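# Build the goal-image block structure with two arms

## Task

Assemble on the table the block structure pictured in the goal image, with every block aligned squarely to its neighbours as shown, then open the grippers and pull the arms away; the structure must stand by itself at the end, since anything the robot still has to support does not count.

## Robot and tools

Robot: two Kinova Gen3 seven-joint arms, left_arm and right_arm, each ending in a Robotiq 2F-85 two-finger gripper. Bases in the scene frame: left_arm at (-0.026, +0.322, 0) m with quat_wxyz (+0.999, 0, 0, -0.034); right_arm at (-0.044, -0.332, 0) m with quat_wxyz (+1.000, 0, 0, +0.007). The names are labels only, not image sides.

Frame: a single scene frame with its origin on the table top midway between the bases; +z is up, +x points out over the table, and left_arm sits toward +y. Positions are in metres, orientations are quaternions written w first. Gripper axes: fingers extend along the gripper's +z, and the pads close along its y. end_effector_position is the spot between the pads when closed; closed fingertips stick out about 19 mm past it (6 mm when fully open), and while closing the tips travel about 13 mm farther from the wrist, so keep that margin above the table or a block.

Row layout (used by every moving call): one flat list of 20 numbers covering both arms, even if only one should move. Entries 1-10 are left_arm: x, y, z, qw, qx, qy, qz (an absolute target pose of end_effector_position and end_effector_quat_wxyz in the scene frame), then gripper position, force_limit, speed. Entries 11-20 are the same for right_arm. The three gripper values each lie in [-1, 1]. position: +1 fully open (85 mm), about -0.8 pads touching, -1 squeeze until blocked. force_limit: roughly 20 N at -1, 128 N at 0, 235 N at +1 (less on very thin items). speed: roughly 20 mm/s at -1, 85 at 0, 150 at +1; quicker closes grip a bit harder. To hold an arm still, resend the exact pose it reported before it began to stay, plus its current gripper triple; a 0 in the gripper slots is a real command. For steady orientation resend your own target quaternion every time rather than copying a drifted reading. A target farther than 0.6 m from the arm's last reported position along any gripper axis is refused.

Tools:
execute_actions {actions, pictures}: actions is an empty list (just report state, with images), or a list with one item. Either {rows: up to 15 rows of 20 numbers, steps: 5-15} where each row is one 1/30 s control step and the final row repeats to fill the steps; or {steps: up to 300} as a wait counted from the previous result, including your reply time. Images come only with an empty list or pictures true.
move {target: one 20-number row, speed}: drives each gripper on a straight line to its absolute target pose; speed in m/s from 0.002 to 0.5 (default 0.25), rotation capped at twice that in rad/s. Both arms finish together, duration 0.5-10 s. Finger values are sent at the start. It does not avoid obstacles or the other arm. The result adds a move: line with the ending (done, off_target, moving, held, fault) and limits (paced = pose clipped; held = some steps blocked, after which the arm may dash), and each gripper's distance to target. Images are included.
wait {seconds: 0-10}: lets time pass without new commands.
zoom_image {camera: cam_low, cam_left_wrist or cam_right_wrist, region [x0,y0,x1,y1] pixels, max 504x504}: enlarged view of the latest image. Images are 896x504.
show_instructions: shows the reference pages, including the goal image.
read_manual {section: "licences"}: licence text only.
finished_scene {scene: 1 or 2}: ends and grades the scene, irreversibly.

Control details: each step the command is clipped to within 70 mm and 16 degrees of the measured pose; position wins over orientation if both can't be met. After an action an arm continues only to its last clipped pose, so check the result and send the remainder. The last 5 steps of each action run after the result comes back, during your reply. Printed hand positions can be off, especially at long reach.

Results: the state line gives each gripper's pose. object_status: 0 moving, 1 blocked while opening, 2 blocked while closing (a grip), 3 reached target or pads met. position_measured is in counts: 3 open, ~78 = 60 mm, ~130 = 40 mm, ~180 = 20 mm, ~230 pads together. To grip, command -1, keep it, and confirm status 2. Changing force or speed takes effect only after a position change of at least 0.01; open first for a softer grip. HELD marks steps the clearance check blocked; pose unreachable names the arm affected. Hand target shows the pose the controller is now driving toward. Joint torques are offset and noisy.

Avoid: knocking anything off the table (fails the task), drops, slips, slams and hard presses, and arms hitting each other. Contact torque at a joint's load limit (48.6 N m for the first four joints, 30.6 for the wrist joints, carried weight included) stops that arm for 10 s. Holding loads heats motors: a warning at 60 °C, and at 75 °C the arm sinks. Brief tugs on a held part can happen. Approach contacts slowly and stop near the contact point.

Each tool is called after "Request:" as name(argument=value, ...) on one line, values as JSON.

## Session

Request:
show_instructions()

Request:
execute_actions(actions=[])

Reference images for this scene: manual page 1, manual page 2, manual page 3, manual page 4, manual page 5, manual page 6, manual page 7, goal structure.

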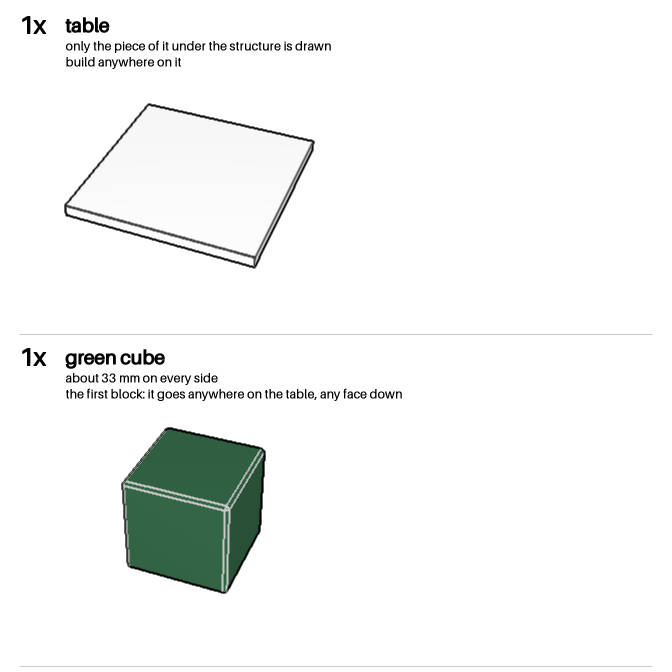

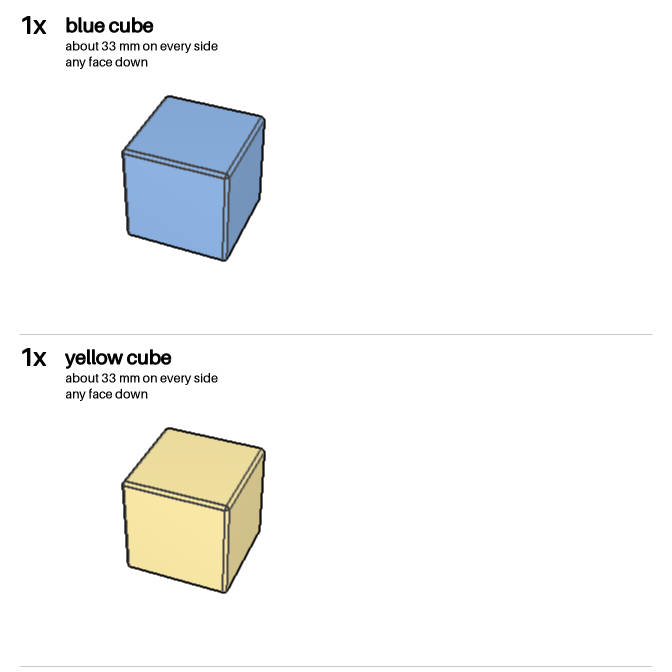

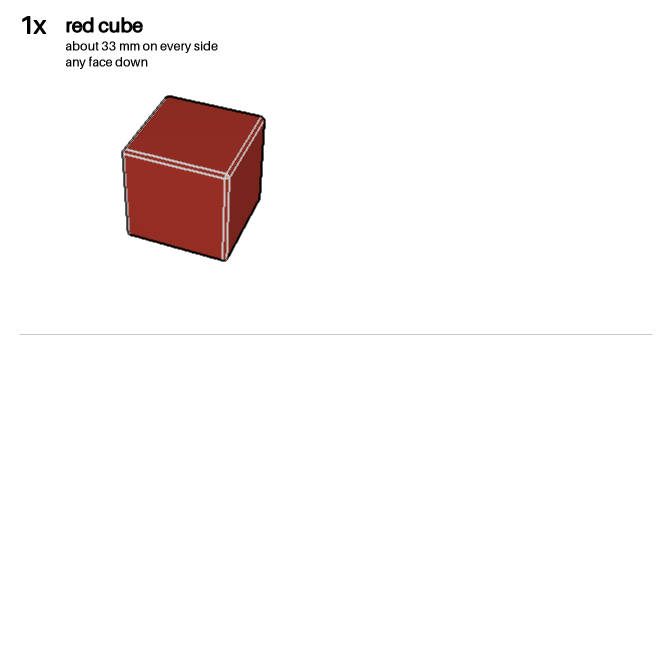

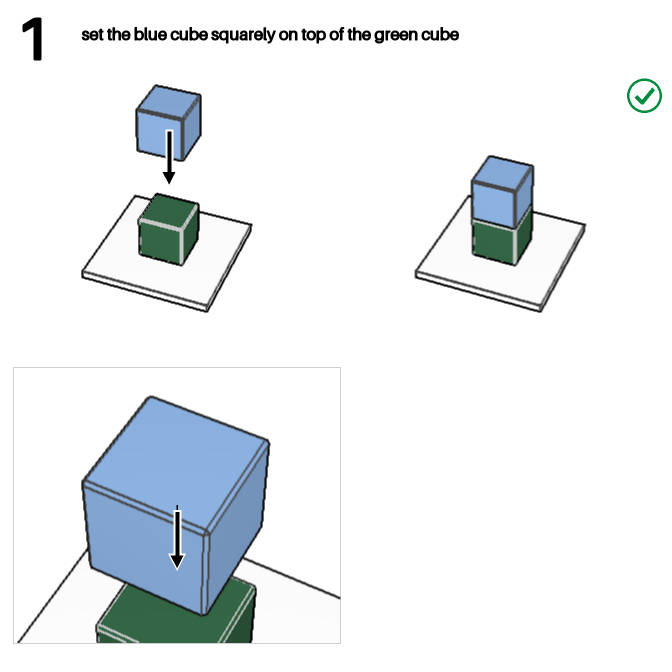

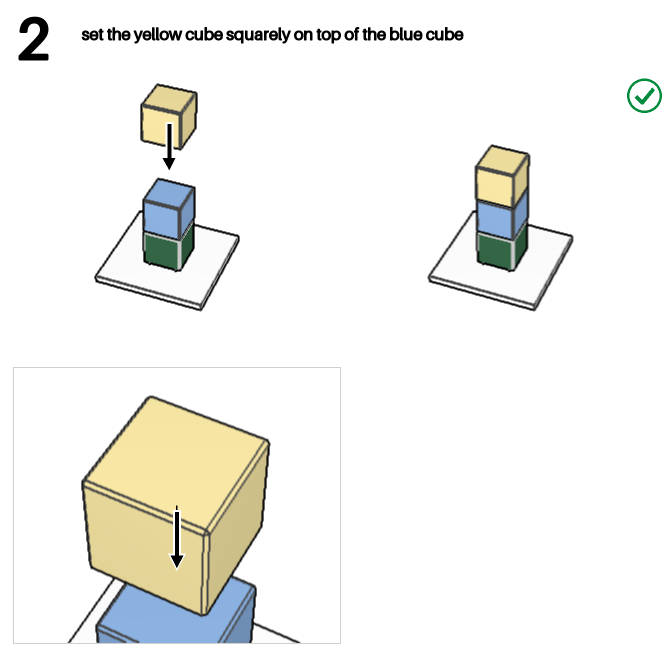

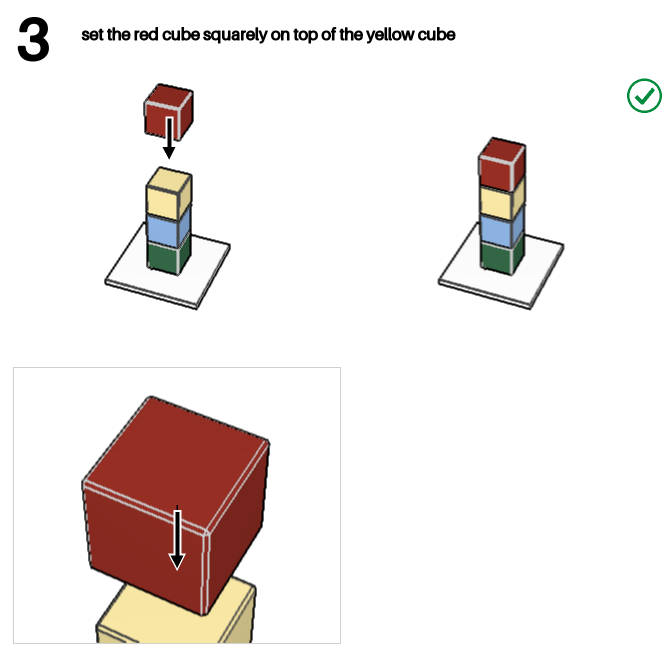

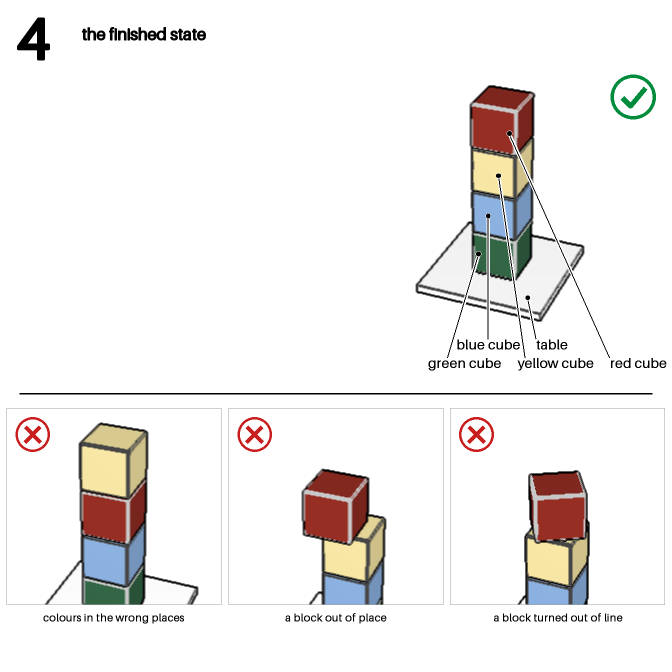

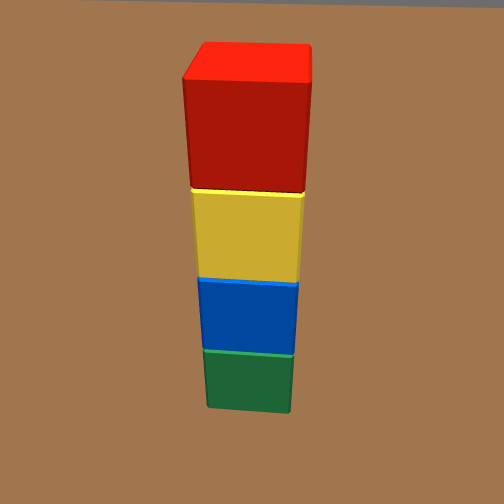

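Scene clock: 0.00 s of 7193.50 s.
left_arm: end_effector_position=(+0.2543, -0.3784, +0.1621) position_measured=3 object_status=3 end_effector_quat_wxyz=(+0.423, +0.788, -0.129, +0.429) | right_arm: end_effector_position=(+0.0933, -0.7084, +0.3998) position_measured=3 object_status=3 end_effector_quat_wxyz=(+0.317, +0.592, +0.503, -0.544)
Joint positions: left_arm=[ 1.465  0.968 -0.363  1.766 -2.762  0.779  2.314] | right_arm=[ 0.598  0.127 -0.353  2.309  1.384  1.515 -0.689]
Joint velocities: left_arm=[ 0.     0.002 -0.     0.     0.001  0.    -0.   ] | right_arm=[-0.  0.  0. -0.  0. -0. -0.]
Joint torques (N m, as the joint torque sensors report them, + toward a larger angle): no reading
Hand target (left_arm): +0.254, -0.378, +0.162; +0.423, +0.788, -0.129, +0.429
Hand target (right_arm): +0.093, -0.708, +0.400; +0.317, +0.592, +0.503, -0.544

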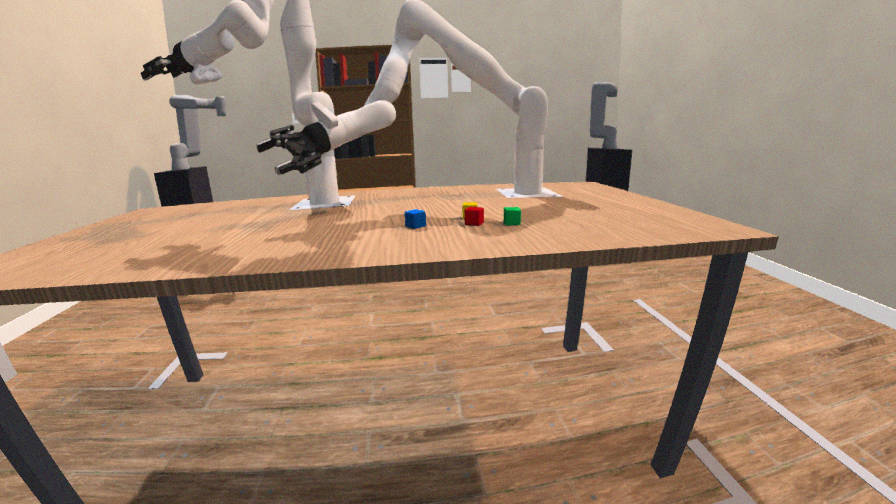

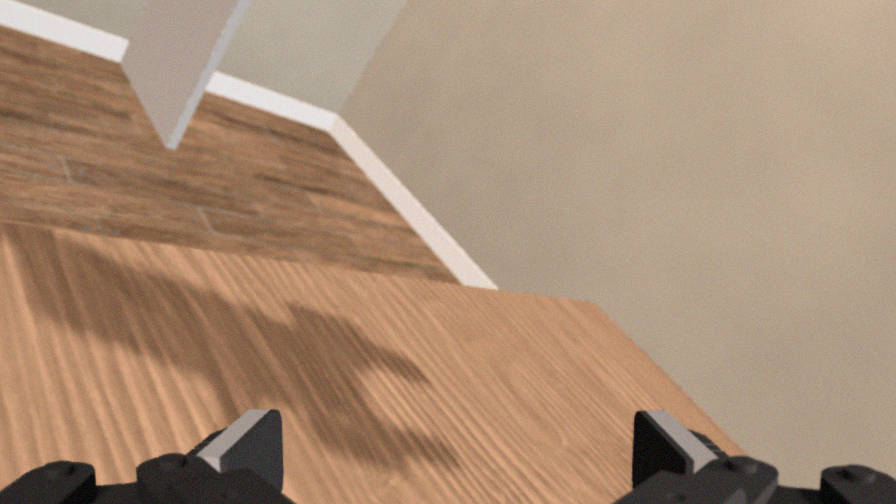

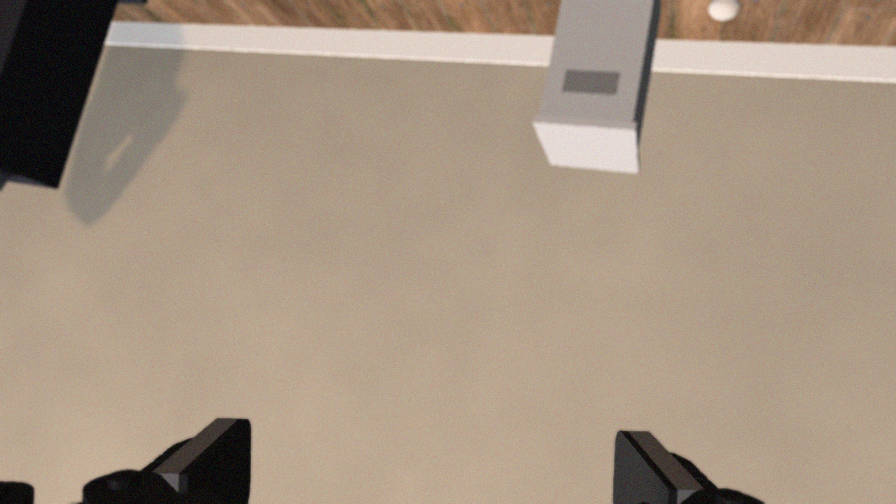

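Request:
move(target=[0.26,0.04,0.14,0,1,0,0,0.3,-0.5,0,0.093,-0.708,0.4,0.317,0.592,0.503,-0.544,1,0,0])

Scene clock: 3.23 s of 7193.50 s.
left_arm: end_effector_position=(+0.2572, +0.0389, +0.1393) position_measured=91 object_status=3 end_effector_quat_wxyz=(-0.000, +1.000, +0.000, +0.000) | right_arm: end_effector_position=(+0.0930, -0.7080, +0.4000) position_measured=3 object_status=3 end_effector_quat_wxyz=(+0.317, +0.592, +0.503, -0.544)
Joint positions: left_arm=[ 0.88   0.438 -0.302  1.904 -2.969 -0.824  2.126] | right_arm=[ 0.597  0.126 -0.354  2.309  1.382  1.515 -0.689]
Joint velocities: left_arm=[-0.005  0.001 -0.004 -0.002  0.003 -0.001 -0.003] | right_arm=[ 0.002 -0.    -0.     0.    -0.     0.    -0.002]
Joint torques (N m, as the joint torque sensors report them, + toward a larger angle): left_arm=[ -0.2  -15.96  -0.84  -6.13  -0.54   0.33   0.15] | right_arm=[ 0.35 -8.85  0.69 -5.48  2.    2.29 -0.11]
Hand target (left_arm): +0.257, +0.039, +0.139; -0.000, +1.000, +0.000, +0.000
Hand target (right_arm): +0.093, -0.708, +0.400; +0.317, +0.592, +0.503, -0.544
Off the commanded pose (left_arm): 0.003 m, 0 deg.
Off the commanded pose (right_arm): 0.000 m, 0 deg.
Kept back: nothing.
move: done

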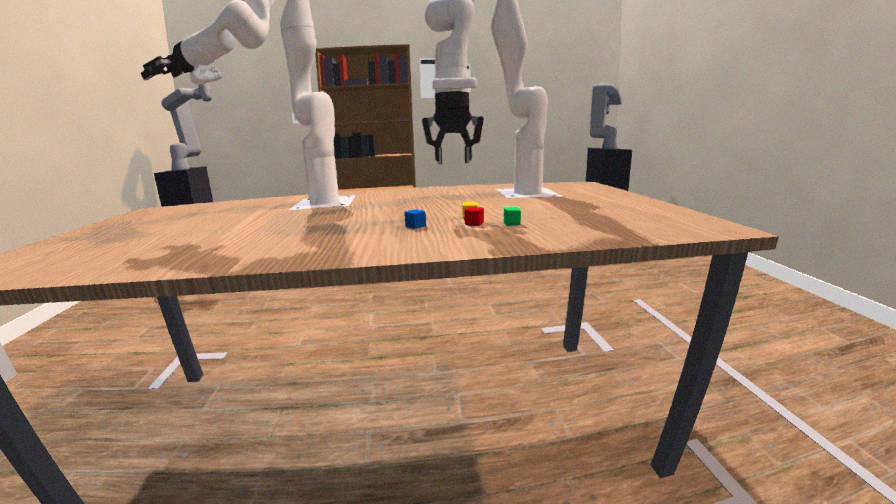

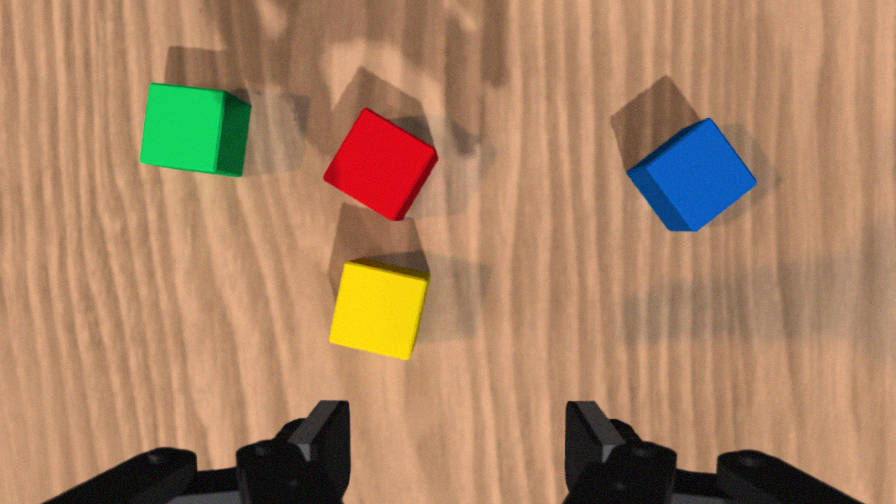

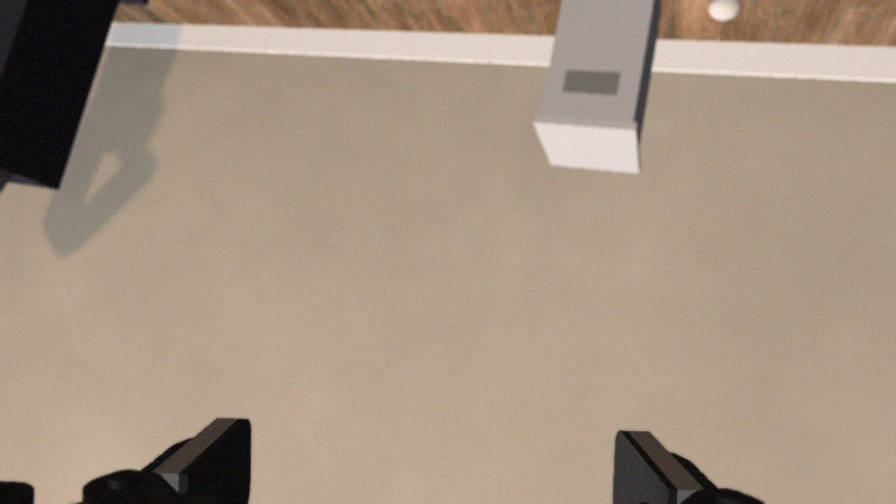

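Request:
move(target=[0.332,-0.057,0.07,0,0.948,0.317,0,0.5,-0.5,0,0.093,-0.708,0.4,0.317,0.592,0.503,-0.544,1,0,0])

Request:
move(target=[0.332,-0.057,0.02,0,0.948,0.317,0,0.5,-0.5,0,0.093,-0.708,0.4,0.317,0.592,0.503,-0.544,1,0,0], speed=0.12)

Request:
move(target=[0.332,-0.057,0.02,0,0.948,0.317,0,-1,-0.5,0,0.093,-0.708,0.4,0.317,0.592,0.503,-0.544,1,0,0])

Request:
move(target=[0.332,-0.03,0.08,0,0.948,0.317,0,-1,-0.5,0,0.093,-0.708,0.4,0.317,0.592,0.503,-0.544,1,0,0])

Request:
move(target=[0.351,0.149,0.075,0,0.998,-0.061,0,-1,-0.5,0,0.093,-0.708,0.4,0.317,0.592,0.503,-0.544,1,0,0])

Request:
move(target=[0.351,0.149,0.058,0,0.998,-0.061,0,-1,-0.5,0,0.093,-0.708,0.4,0.317,0.592,0.503,-0.544,1,0,0], speed=0.04)

Scene clock: 5.40 s of 7193.50 s.
left_arm: end_effector_position=(+0.3327, -0.0569, +0.0707) position_measured=66 object_status=3 end_effector_quat_wxyz=(+0.000, +0.948, +0.317, +0.000) | right_arm: end_effector_position=(+0.0930, -0.7080, +0.4000) position_measured=3 object_status=3 end_effector_quat_wxyz=(+0.317, +0.592, +0.503, -0.544)
Joint positions: left_arm=[ 0.937  0.783 -0.4    1.541 -2.781 -0.89   2.697] | right_arm=[ 0.597  0.126 -0.354  2.309  1.382  1.515 -0.689]
Joint velocities: left_arm=[ 0.001  0.008  0.001 -0.002 -0.001 -0.001  0.001] | right_arm=[ 0.    -0.     0.001  0.     0.    -0.     0.   ]
Joint torques (N m, as the joint torque sensors report them, + toward a larger angle): left_arm=[ -0.34 -21.15  -2.04  -6.27  -0.22   0.32   0.06] | right_arm=[ 0.32 -8.77  0.46 -5.62  2.08  2.2  -0.01]
Hand target (left_arm): +0.333, -0.057, +0.070; +0.000, +0.948, +0.317, +0.000
Hand target (right_arm): +0.093, -0.708, +0.400; +0.317, +0.592, +0.503, -0.544
Off the commanded pose (left_arm): 0.001 m, 0 deg.
Off the commanded pose (right_arm): 0.000 m, 0 deg.
Kept back: nothing.
move: done

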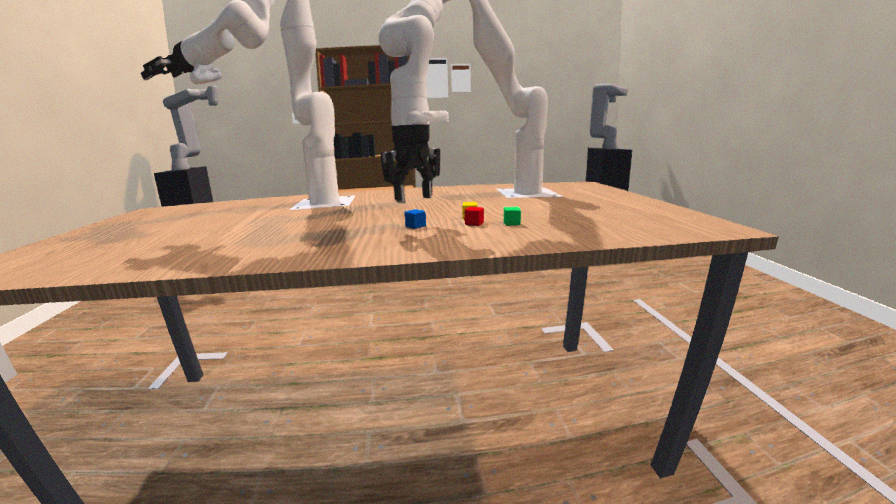

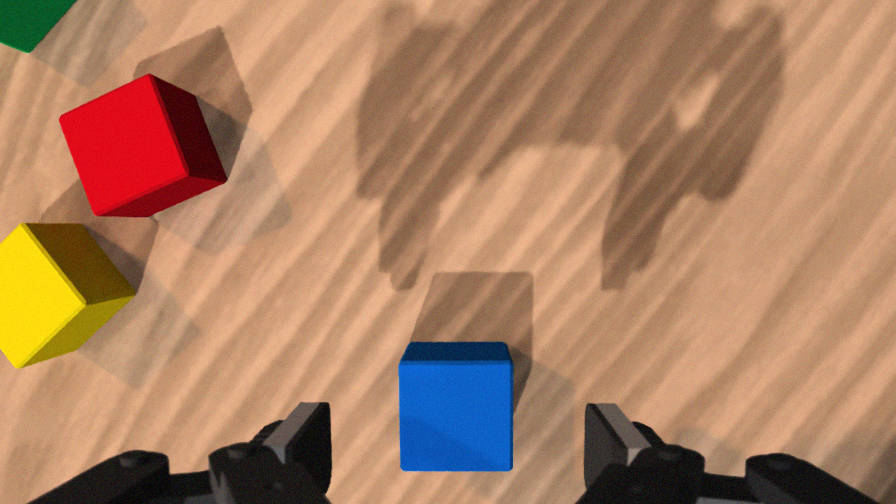

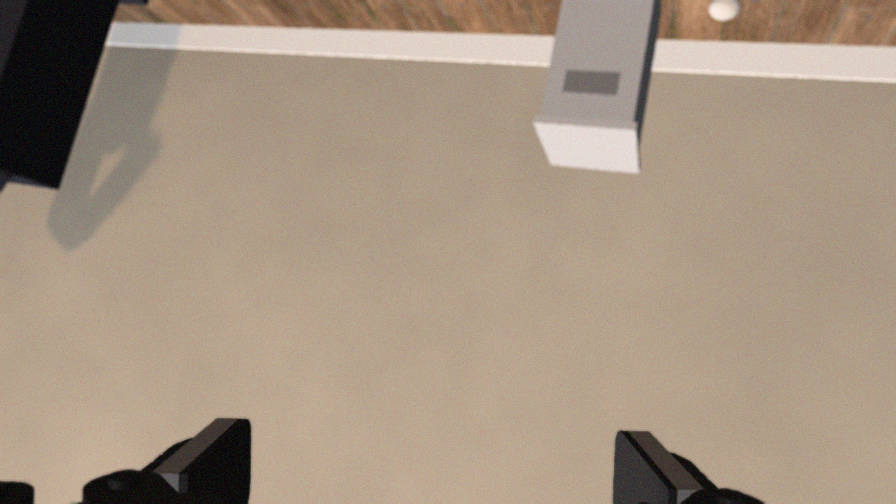

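Scene clock: 6.13 s of 7193.50 s.
left_arm: end_effector_position=(+0.3321, -0.0571, +0.0203) position_measured=66 object_status=3 end_effector_quat_wxyz=(+0.000, +0.948, +0.317, +0.000) | right_arm: end_effector_position=(+0.0930, -0.7080, +0.4000) position_measured=3 object_status=3 end_effector_quat_wxyz=(+0.317, +0.592, +0.503, -0.544)
Joint positions: left_arm=[ 0.92   0.864 -0.369  1.57  -2.743 -0.782  2.668] | right_arm=[ 0.597  0.126 -0.354  2.309  1.382  1.515 -0.689]
Joint velocities: left_arm=[-0.002  0.004 -0.001 -0.001 -0.001  0.    -0.001] | right_arm=[ 0.    -0.     0.    -0.    -0.     0.001 -0.001]
Joint torques (N m, as the joint torque sensors report them, + toward a larger angle): left_arm=[ -0.22 -22.14  -2.38  -5.39  -0.36   0.29   0.  ] | right_arm=[ 0.24 -8.77  0.58 -5.6   1.98  2.18 -0.13]
Hand target (left_arm): +0.332, -0.057, +0.020; -0.000, +0.948, +0.317, +0.000
Hand target (right_arm): +0.093, -0.708, +0.400; +0.317, +0.592, +0.503, -0.544
Off the commanded pose (left_arm): 0.000 m, 0 deg.
Off the commanded pose (right_arm): 0.000 m, 0 deg.
Kept back: nothing.
move: done

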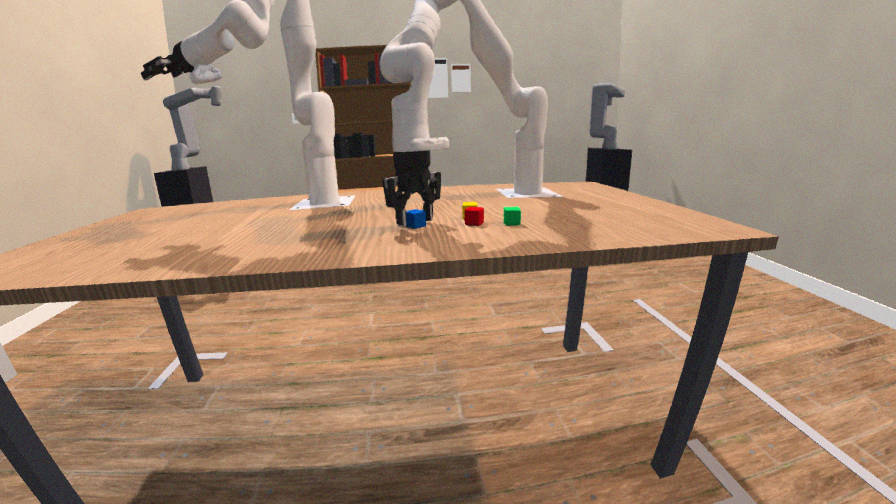

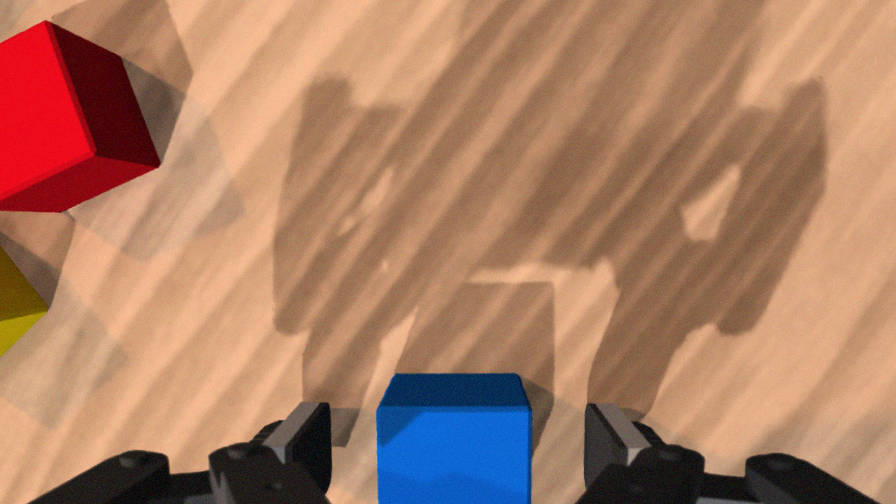

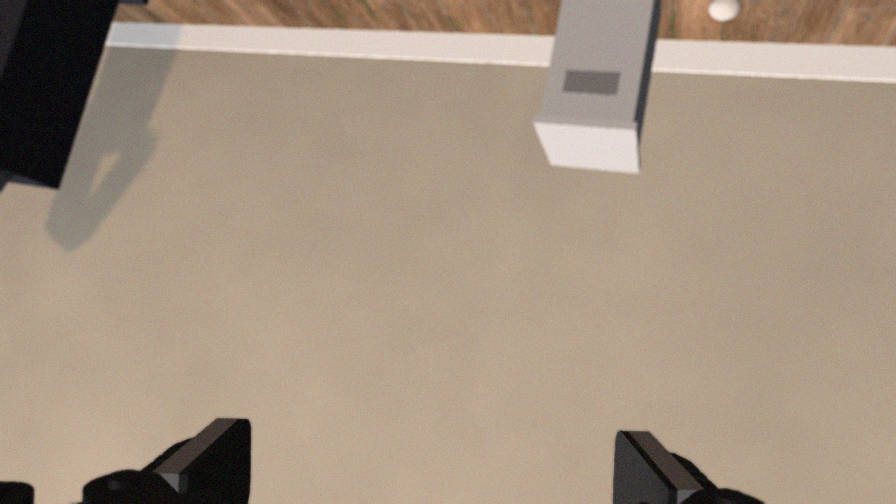

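Scene clock: 6.83 s of 7193.50 s.
left_arm: end_effector_position=(+0.3321, -0.0571, +0.0202) position_measured=149 object_status=2 end_effector_quat_wxyz=(+0.000, +0.948, +0.317, +0.000) | right_arm: end_effector_position=(+0.0930, -0.7080, +0.4000) position_measured=3 object_status=3 end_effector_quat_wxyz=(+0.317, +0.592, +0.503, -0.544)
Joint positions: left_arm=[ 0.919  0.865 -0.368  1.57  -2.742 -0.782  2.667] | right_arm=[ 0.597  0.126 -0.354  2.309  1.382  1.515 -0.689]
Joint velocities: left_arm=[ 0.     0.    -0.    -0.    -0.     0.     0.001] | right_arm=[-0.001  0.     0.    -0.001  0.    -0.    -0.   ]
Joint torques (N m, as the joint torque sensors report them, + toward a larger angle): left_arm=[ -0.48 -21.8   -2.31  -5.29  -0.44   0.24   0.02] | right_arm=[ 0.22 -8.75  0.69 -5.53  2.13  2.26 -0.11]
Hand target (left_arm): +0.332, -0.057, +0.020; -0.000, +0.948, +0.317, +0.000
Hand target (right_arm): +0.093, -0.708, +0.400; +0.317, +0.592, +0.503, -0.544
Off the commanded pose (left_arm): 0.000 m, 0 deg.
Off the commanded pose (right_arm): 0.000 m, 0 deg.
Kept back: nothing.
move: done

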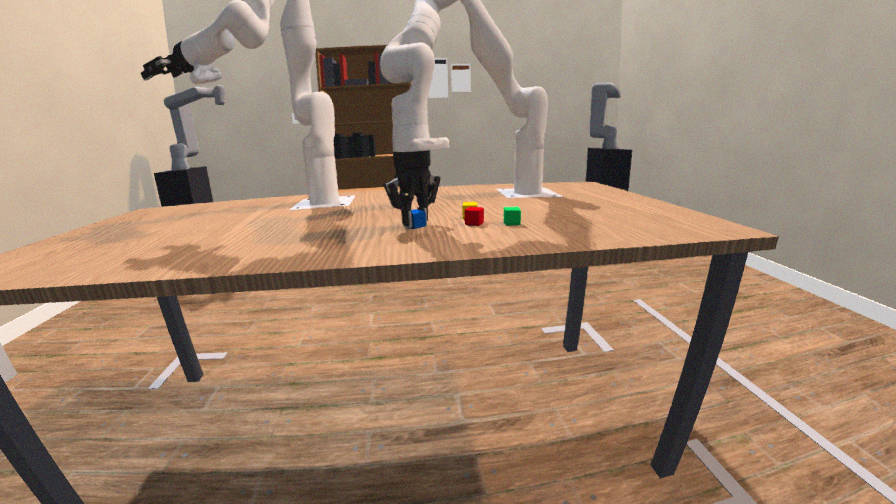

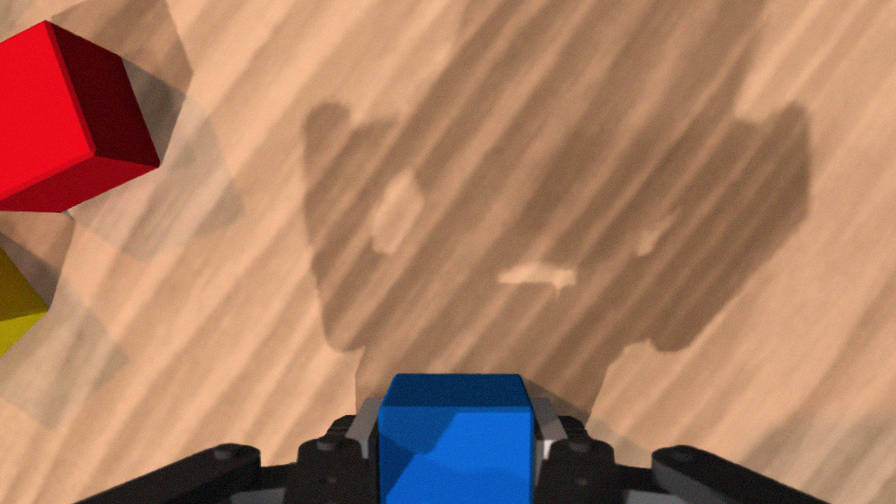

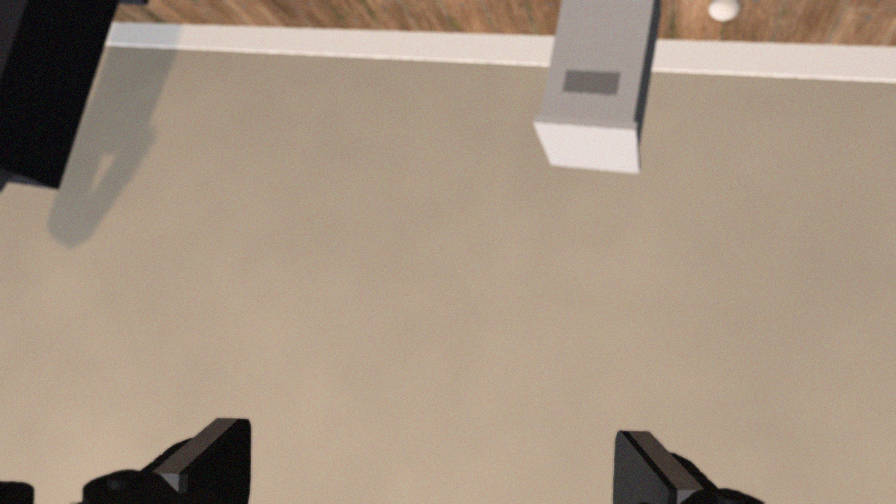

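Scene clock: 7.60 s of 7193.50 s.
left_arm: end_effector_position=(+0.3318, -0.0300, +0.0796) position_measured=149 object_status=2 end_effector_quat_wxyz=(-0.000, +0.948, +0.317, -0.000) | right_arm: end_effector_position=(+0.0930, -0.7080, +0.4000) position_measured=3 object_status=3 end_effector_quat_wxyz=(+0.317, +0.592, +0.503, -0.544)
Joint positions: left_arm=[ 0.912  0.735 -0.406  1.609 -2.788 -0.871  2.653] | right_arm=[ 0.597  0.126 -0.354  2.309  1.382  1.515 -0.689]
Joint velocities: left_arm=[ 0.001 -0.007 -0.001  0.001  0.     0.    -0.   ] | right_arm=[ 0.001  0.    -0.     0.    -0.001  0.     0.001]
Joint torques (N m, as the joint torque sensors report them, + toward a larger angle): left_arm=[ -0.65 -20.82  -2.25  -6.01  -0.48   0.33  -0.07] | right_arm=[ 0.43 -8.71  0.59 -5.46  2.16  2.16 -0.07]
Hand target (left_arm): +0.332, -0.030, +0.080; +0.000, +0.948, +0.317, -0.000
Hand target (right_arm): +0.093, -0.708, +0.400; +0.317, +0.592, +0.503, -0.544
Off the commanded pose (left_arm): 0.000 m, 0 deg.
Off the commanded pose (right_arm): 0.000 m, 0 deg.
Kept back: nothing.
move: done

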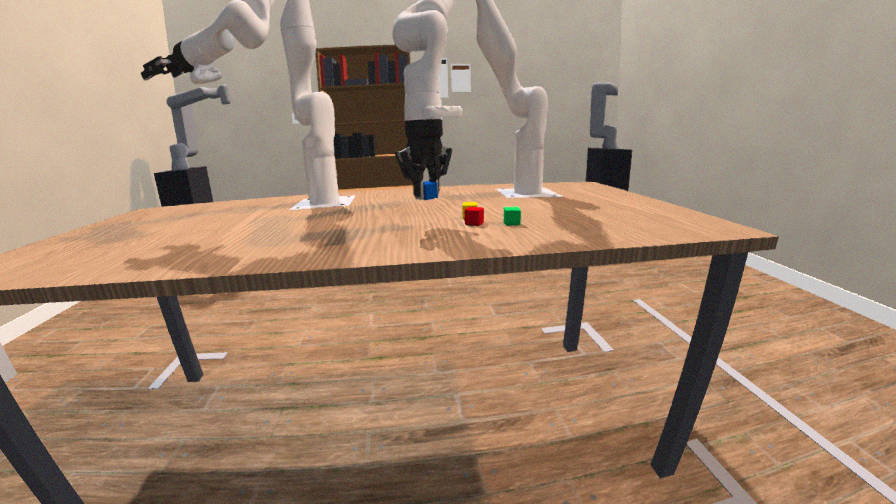

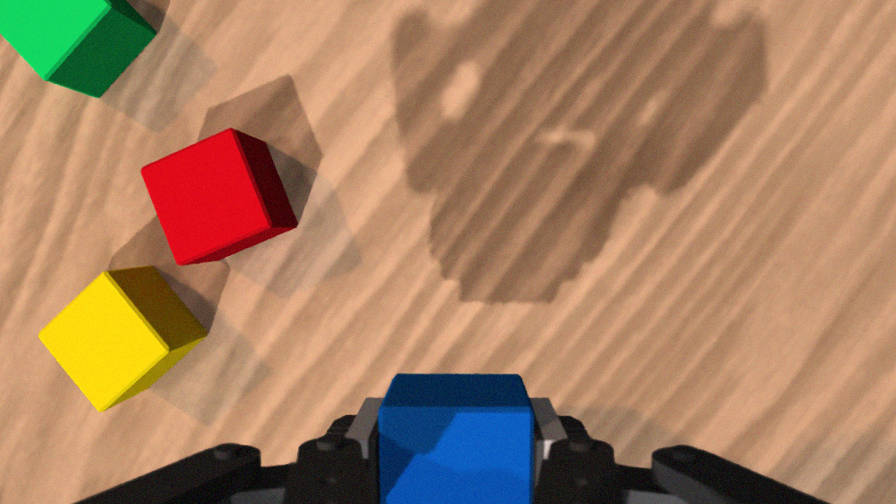

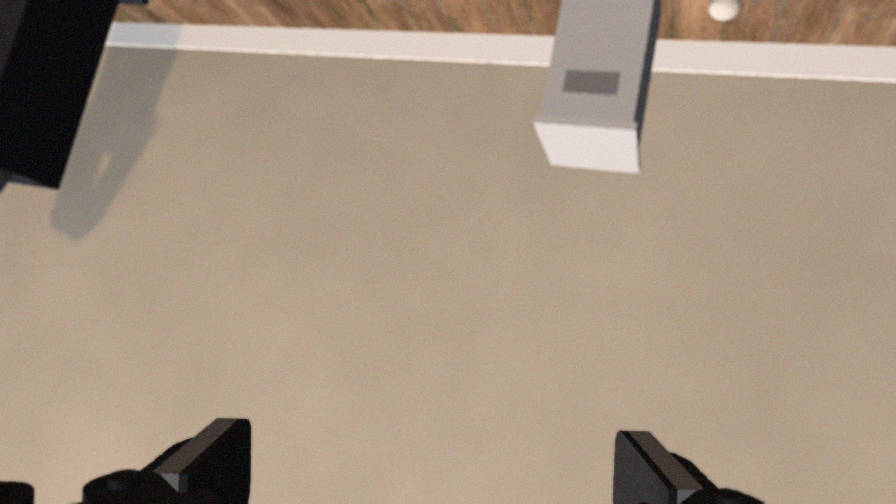

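Scene clock: 9.50 s of 7193.50 s.
left_arm: end_effector_position=(+0.3501, +0.1486, +0.0744) position_measured=149 object_status=2 end_effector_quat_wxyz=(-0.001, +0.998, -0.062, +0.000) | right_arm: end_effector_position=(+0.0930, -0.7080, +0.4000) position_measured=3 object_status=3 end_effector_quat_wxyz=(+0.317, +0.592, +0.503, -0.544)
Joint positions: left_arm=[ 0.449  0.578 -0.201  1.931 -2.963 -0.65   1.652] | right_arm=[ 0.597  0.126 -0.354  2.309  1.382  1.515 -0.689]
Joint velocities: left_arm=[-0.014  0.017 -0.01   0.001  0.005  0.015 -0.006] | right_arm=[ 0.001 -0.     0.    -0.001  0.    -0.     0.   ]
Joint torques (N m, as the joint torque sensors report them, + toward a larger angle): left_arm=[ -0.02 -19.27  -0.76  -5.03  -0.29  -0.34   0.26] | right_arm=[ 0.35 -8.76  0.6  -5.64  2.07  2.25 -0.07]
Hand target (left_arm): +0.350, +0.149, +0.075; -0.000, +0.998, -0.061, +0.000
Hand target (right_arm): +0.093, -0.708, +0.400; +0.317, +0.592, +0.503, -0.544
Off the commanded pose (left_arm): 0.001 m, 0 deg.
Off the commanded pose (right_arm): 0.000 m, 0 deg.
Kept back: nothing.
move: done

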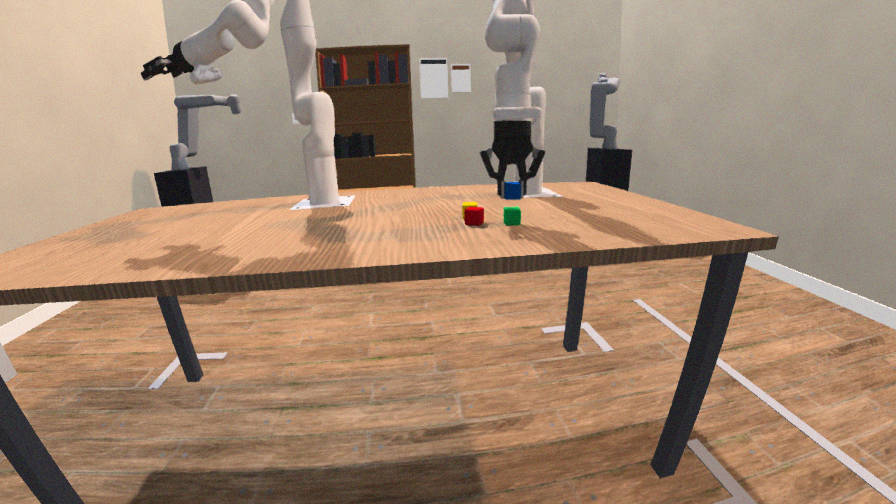

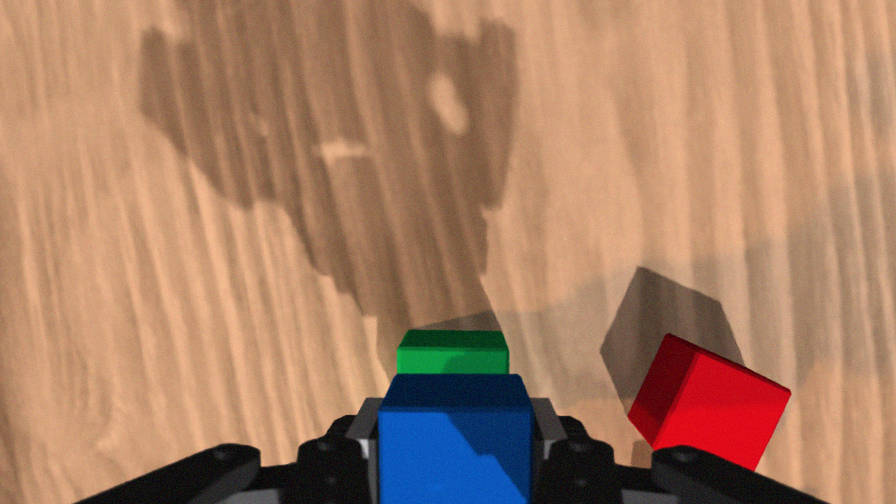

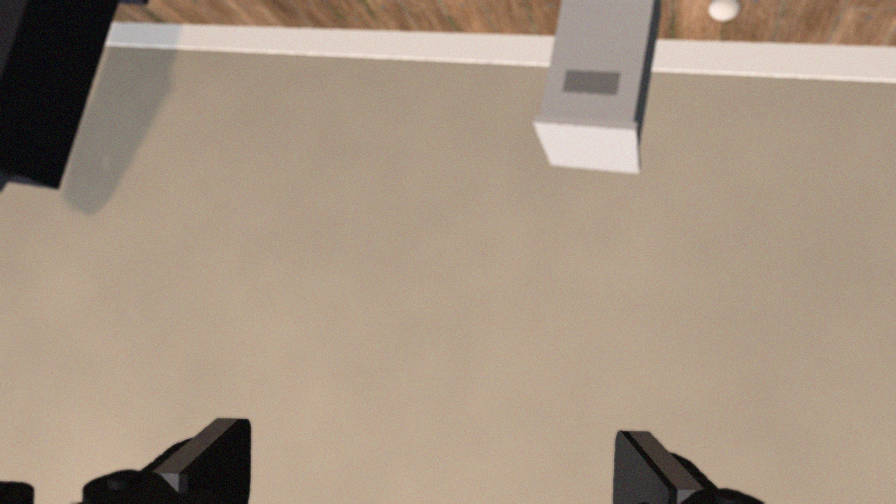

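Scene clock: 10.20 s of 7193.50 s.
left_arm: end_effector_position=(+0.3510, +0.1490, +0.0581) position_measured=149 object_status=2 end_effector_quat_wxyz=(-0.000, +0.998, -0.061, +0.000) | right_arm: end_effector_position=(+0.0930, -0.7080, +0.4000) position_measured=3 object_status=3 end_effector_quat_wxyz=(+0.317, +0.592, +0.503, -0.544)
Joint positions: left_arm=[ 0.438  0.612 -0.19   1.942 -2.95  -0.605  1.64 ] | right_arm=[ 0.597  0.126 -0.354  2.309  1.382  1.515 -0.689]
Joint velocities: left_arm=[-0.001 -0.001 -0.001  0.001  0.002  0.    -0.   ] | right_arm=[ 0.001  0.    -0.    -0.     0.     0.002  0.   ]
Joint torques (N m, as the joint torque sensors report them, + toward a larger angle): left_arm=[ -0.68 -17.54  -0.84  -4.63  -0.37   0.31  -0.02] | right_arm=[ 0.33 -8.7   0.53 -5.46  2.05  2.25 -0.07]
Hand target (left_arm): +0.351, +0.149, +0.058; -0.000, +0.998, -0.061, +0.000
Hand target (right_arm): +0.093, -0.708, +0.400; +0.317, +0.592, +0.503, -0.544
Off the commanded pose (left_arm): 0.000 m, 0 deg.
Off the commanded pose (right_arm): 0.000 m, 0 deg.
Kept back: nothing.
move: done

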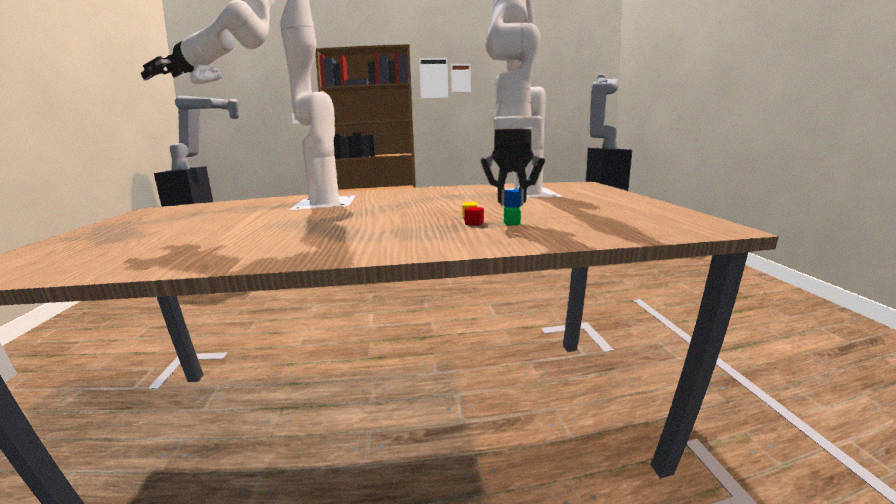

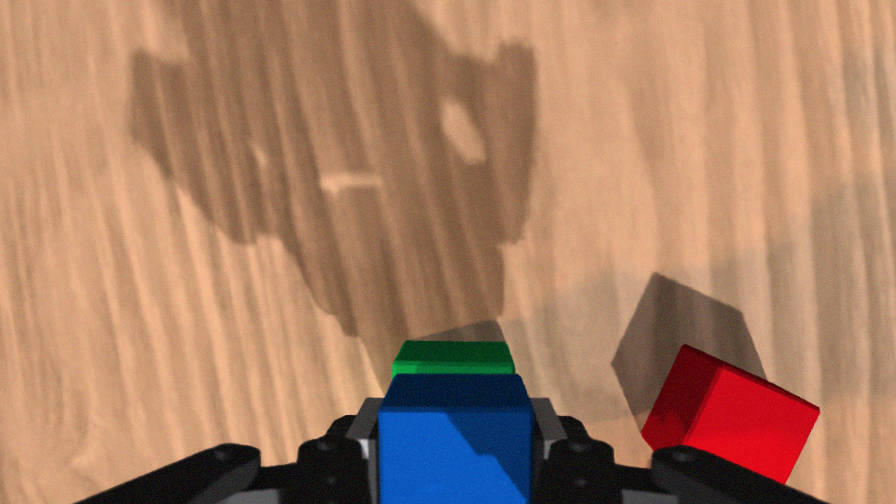

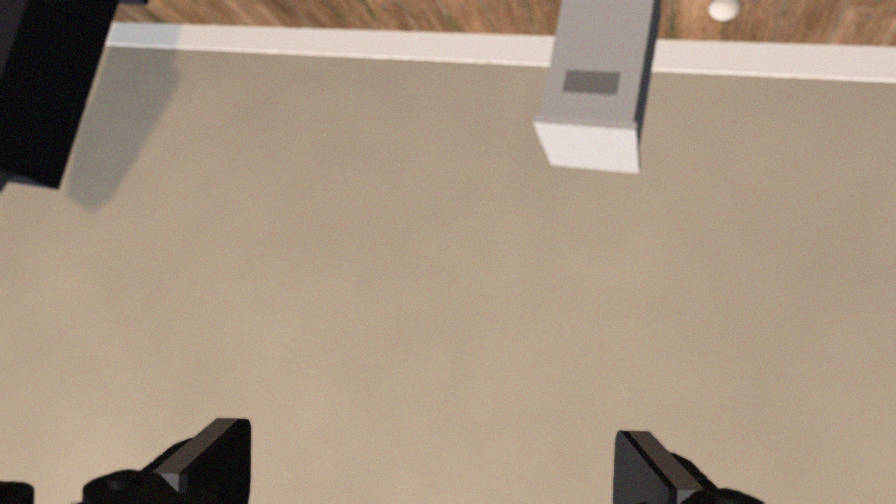

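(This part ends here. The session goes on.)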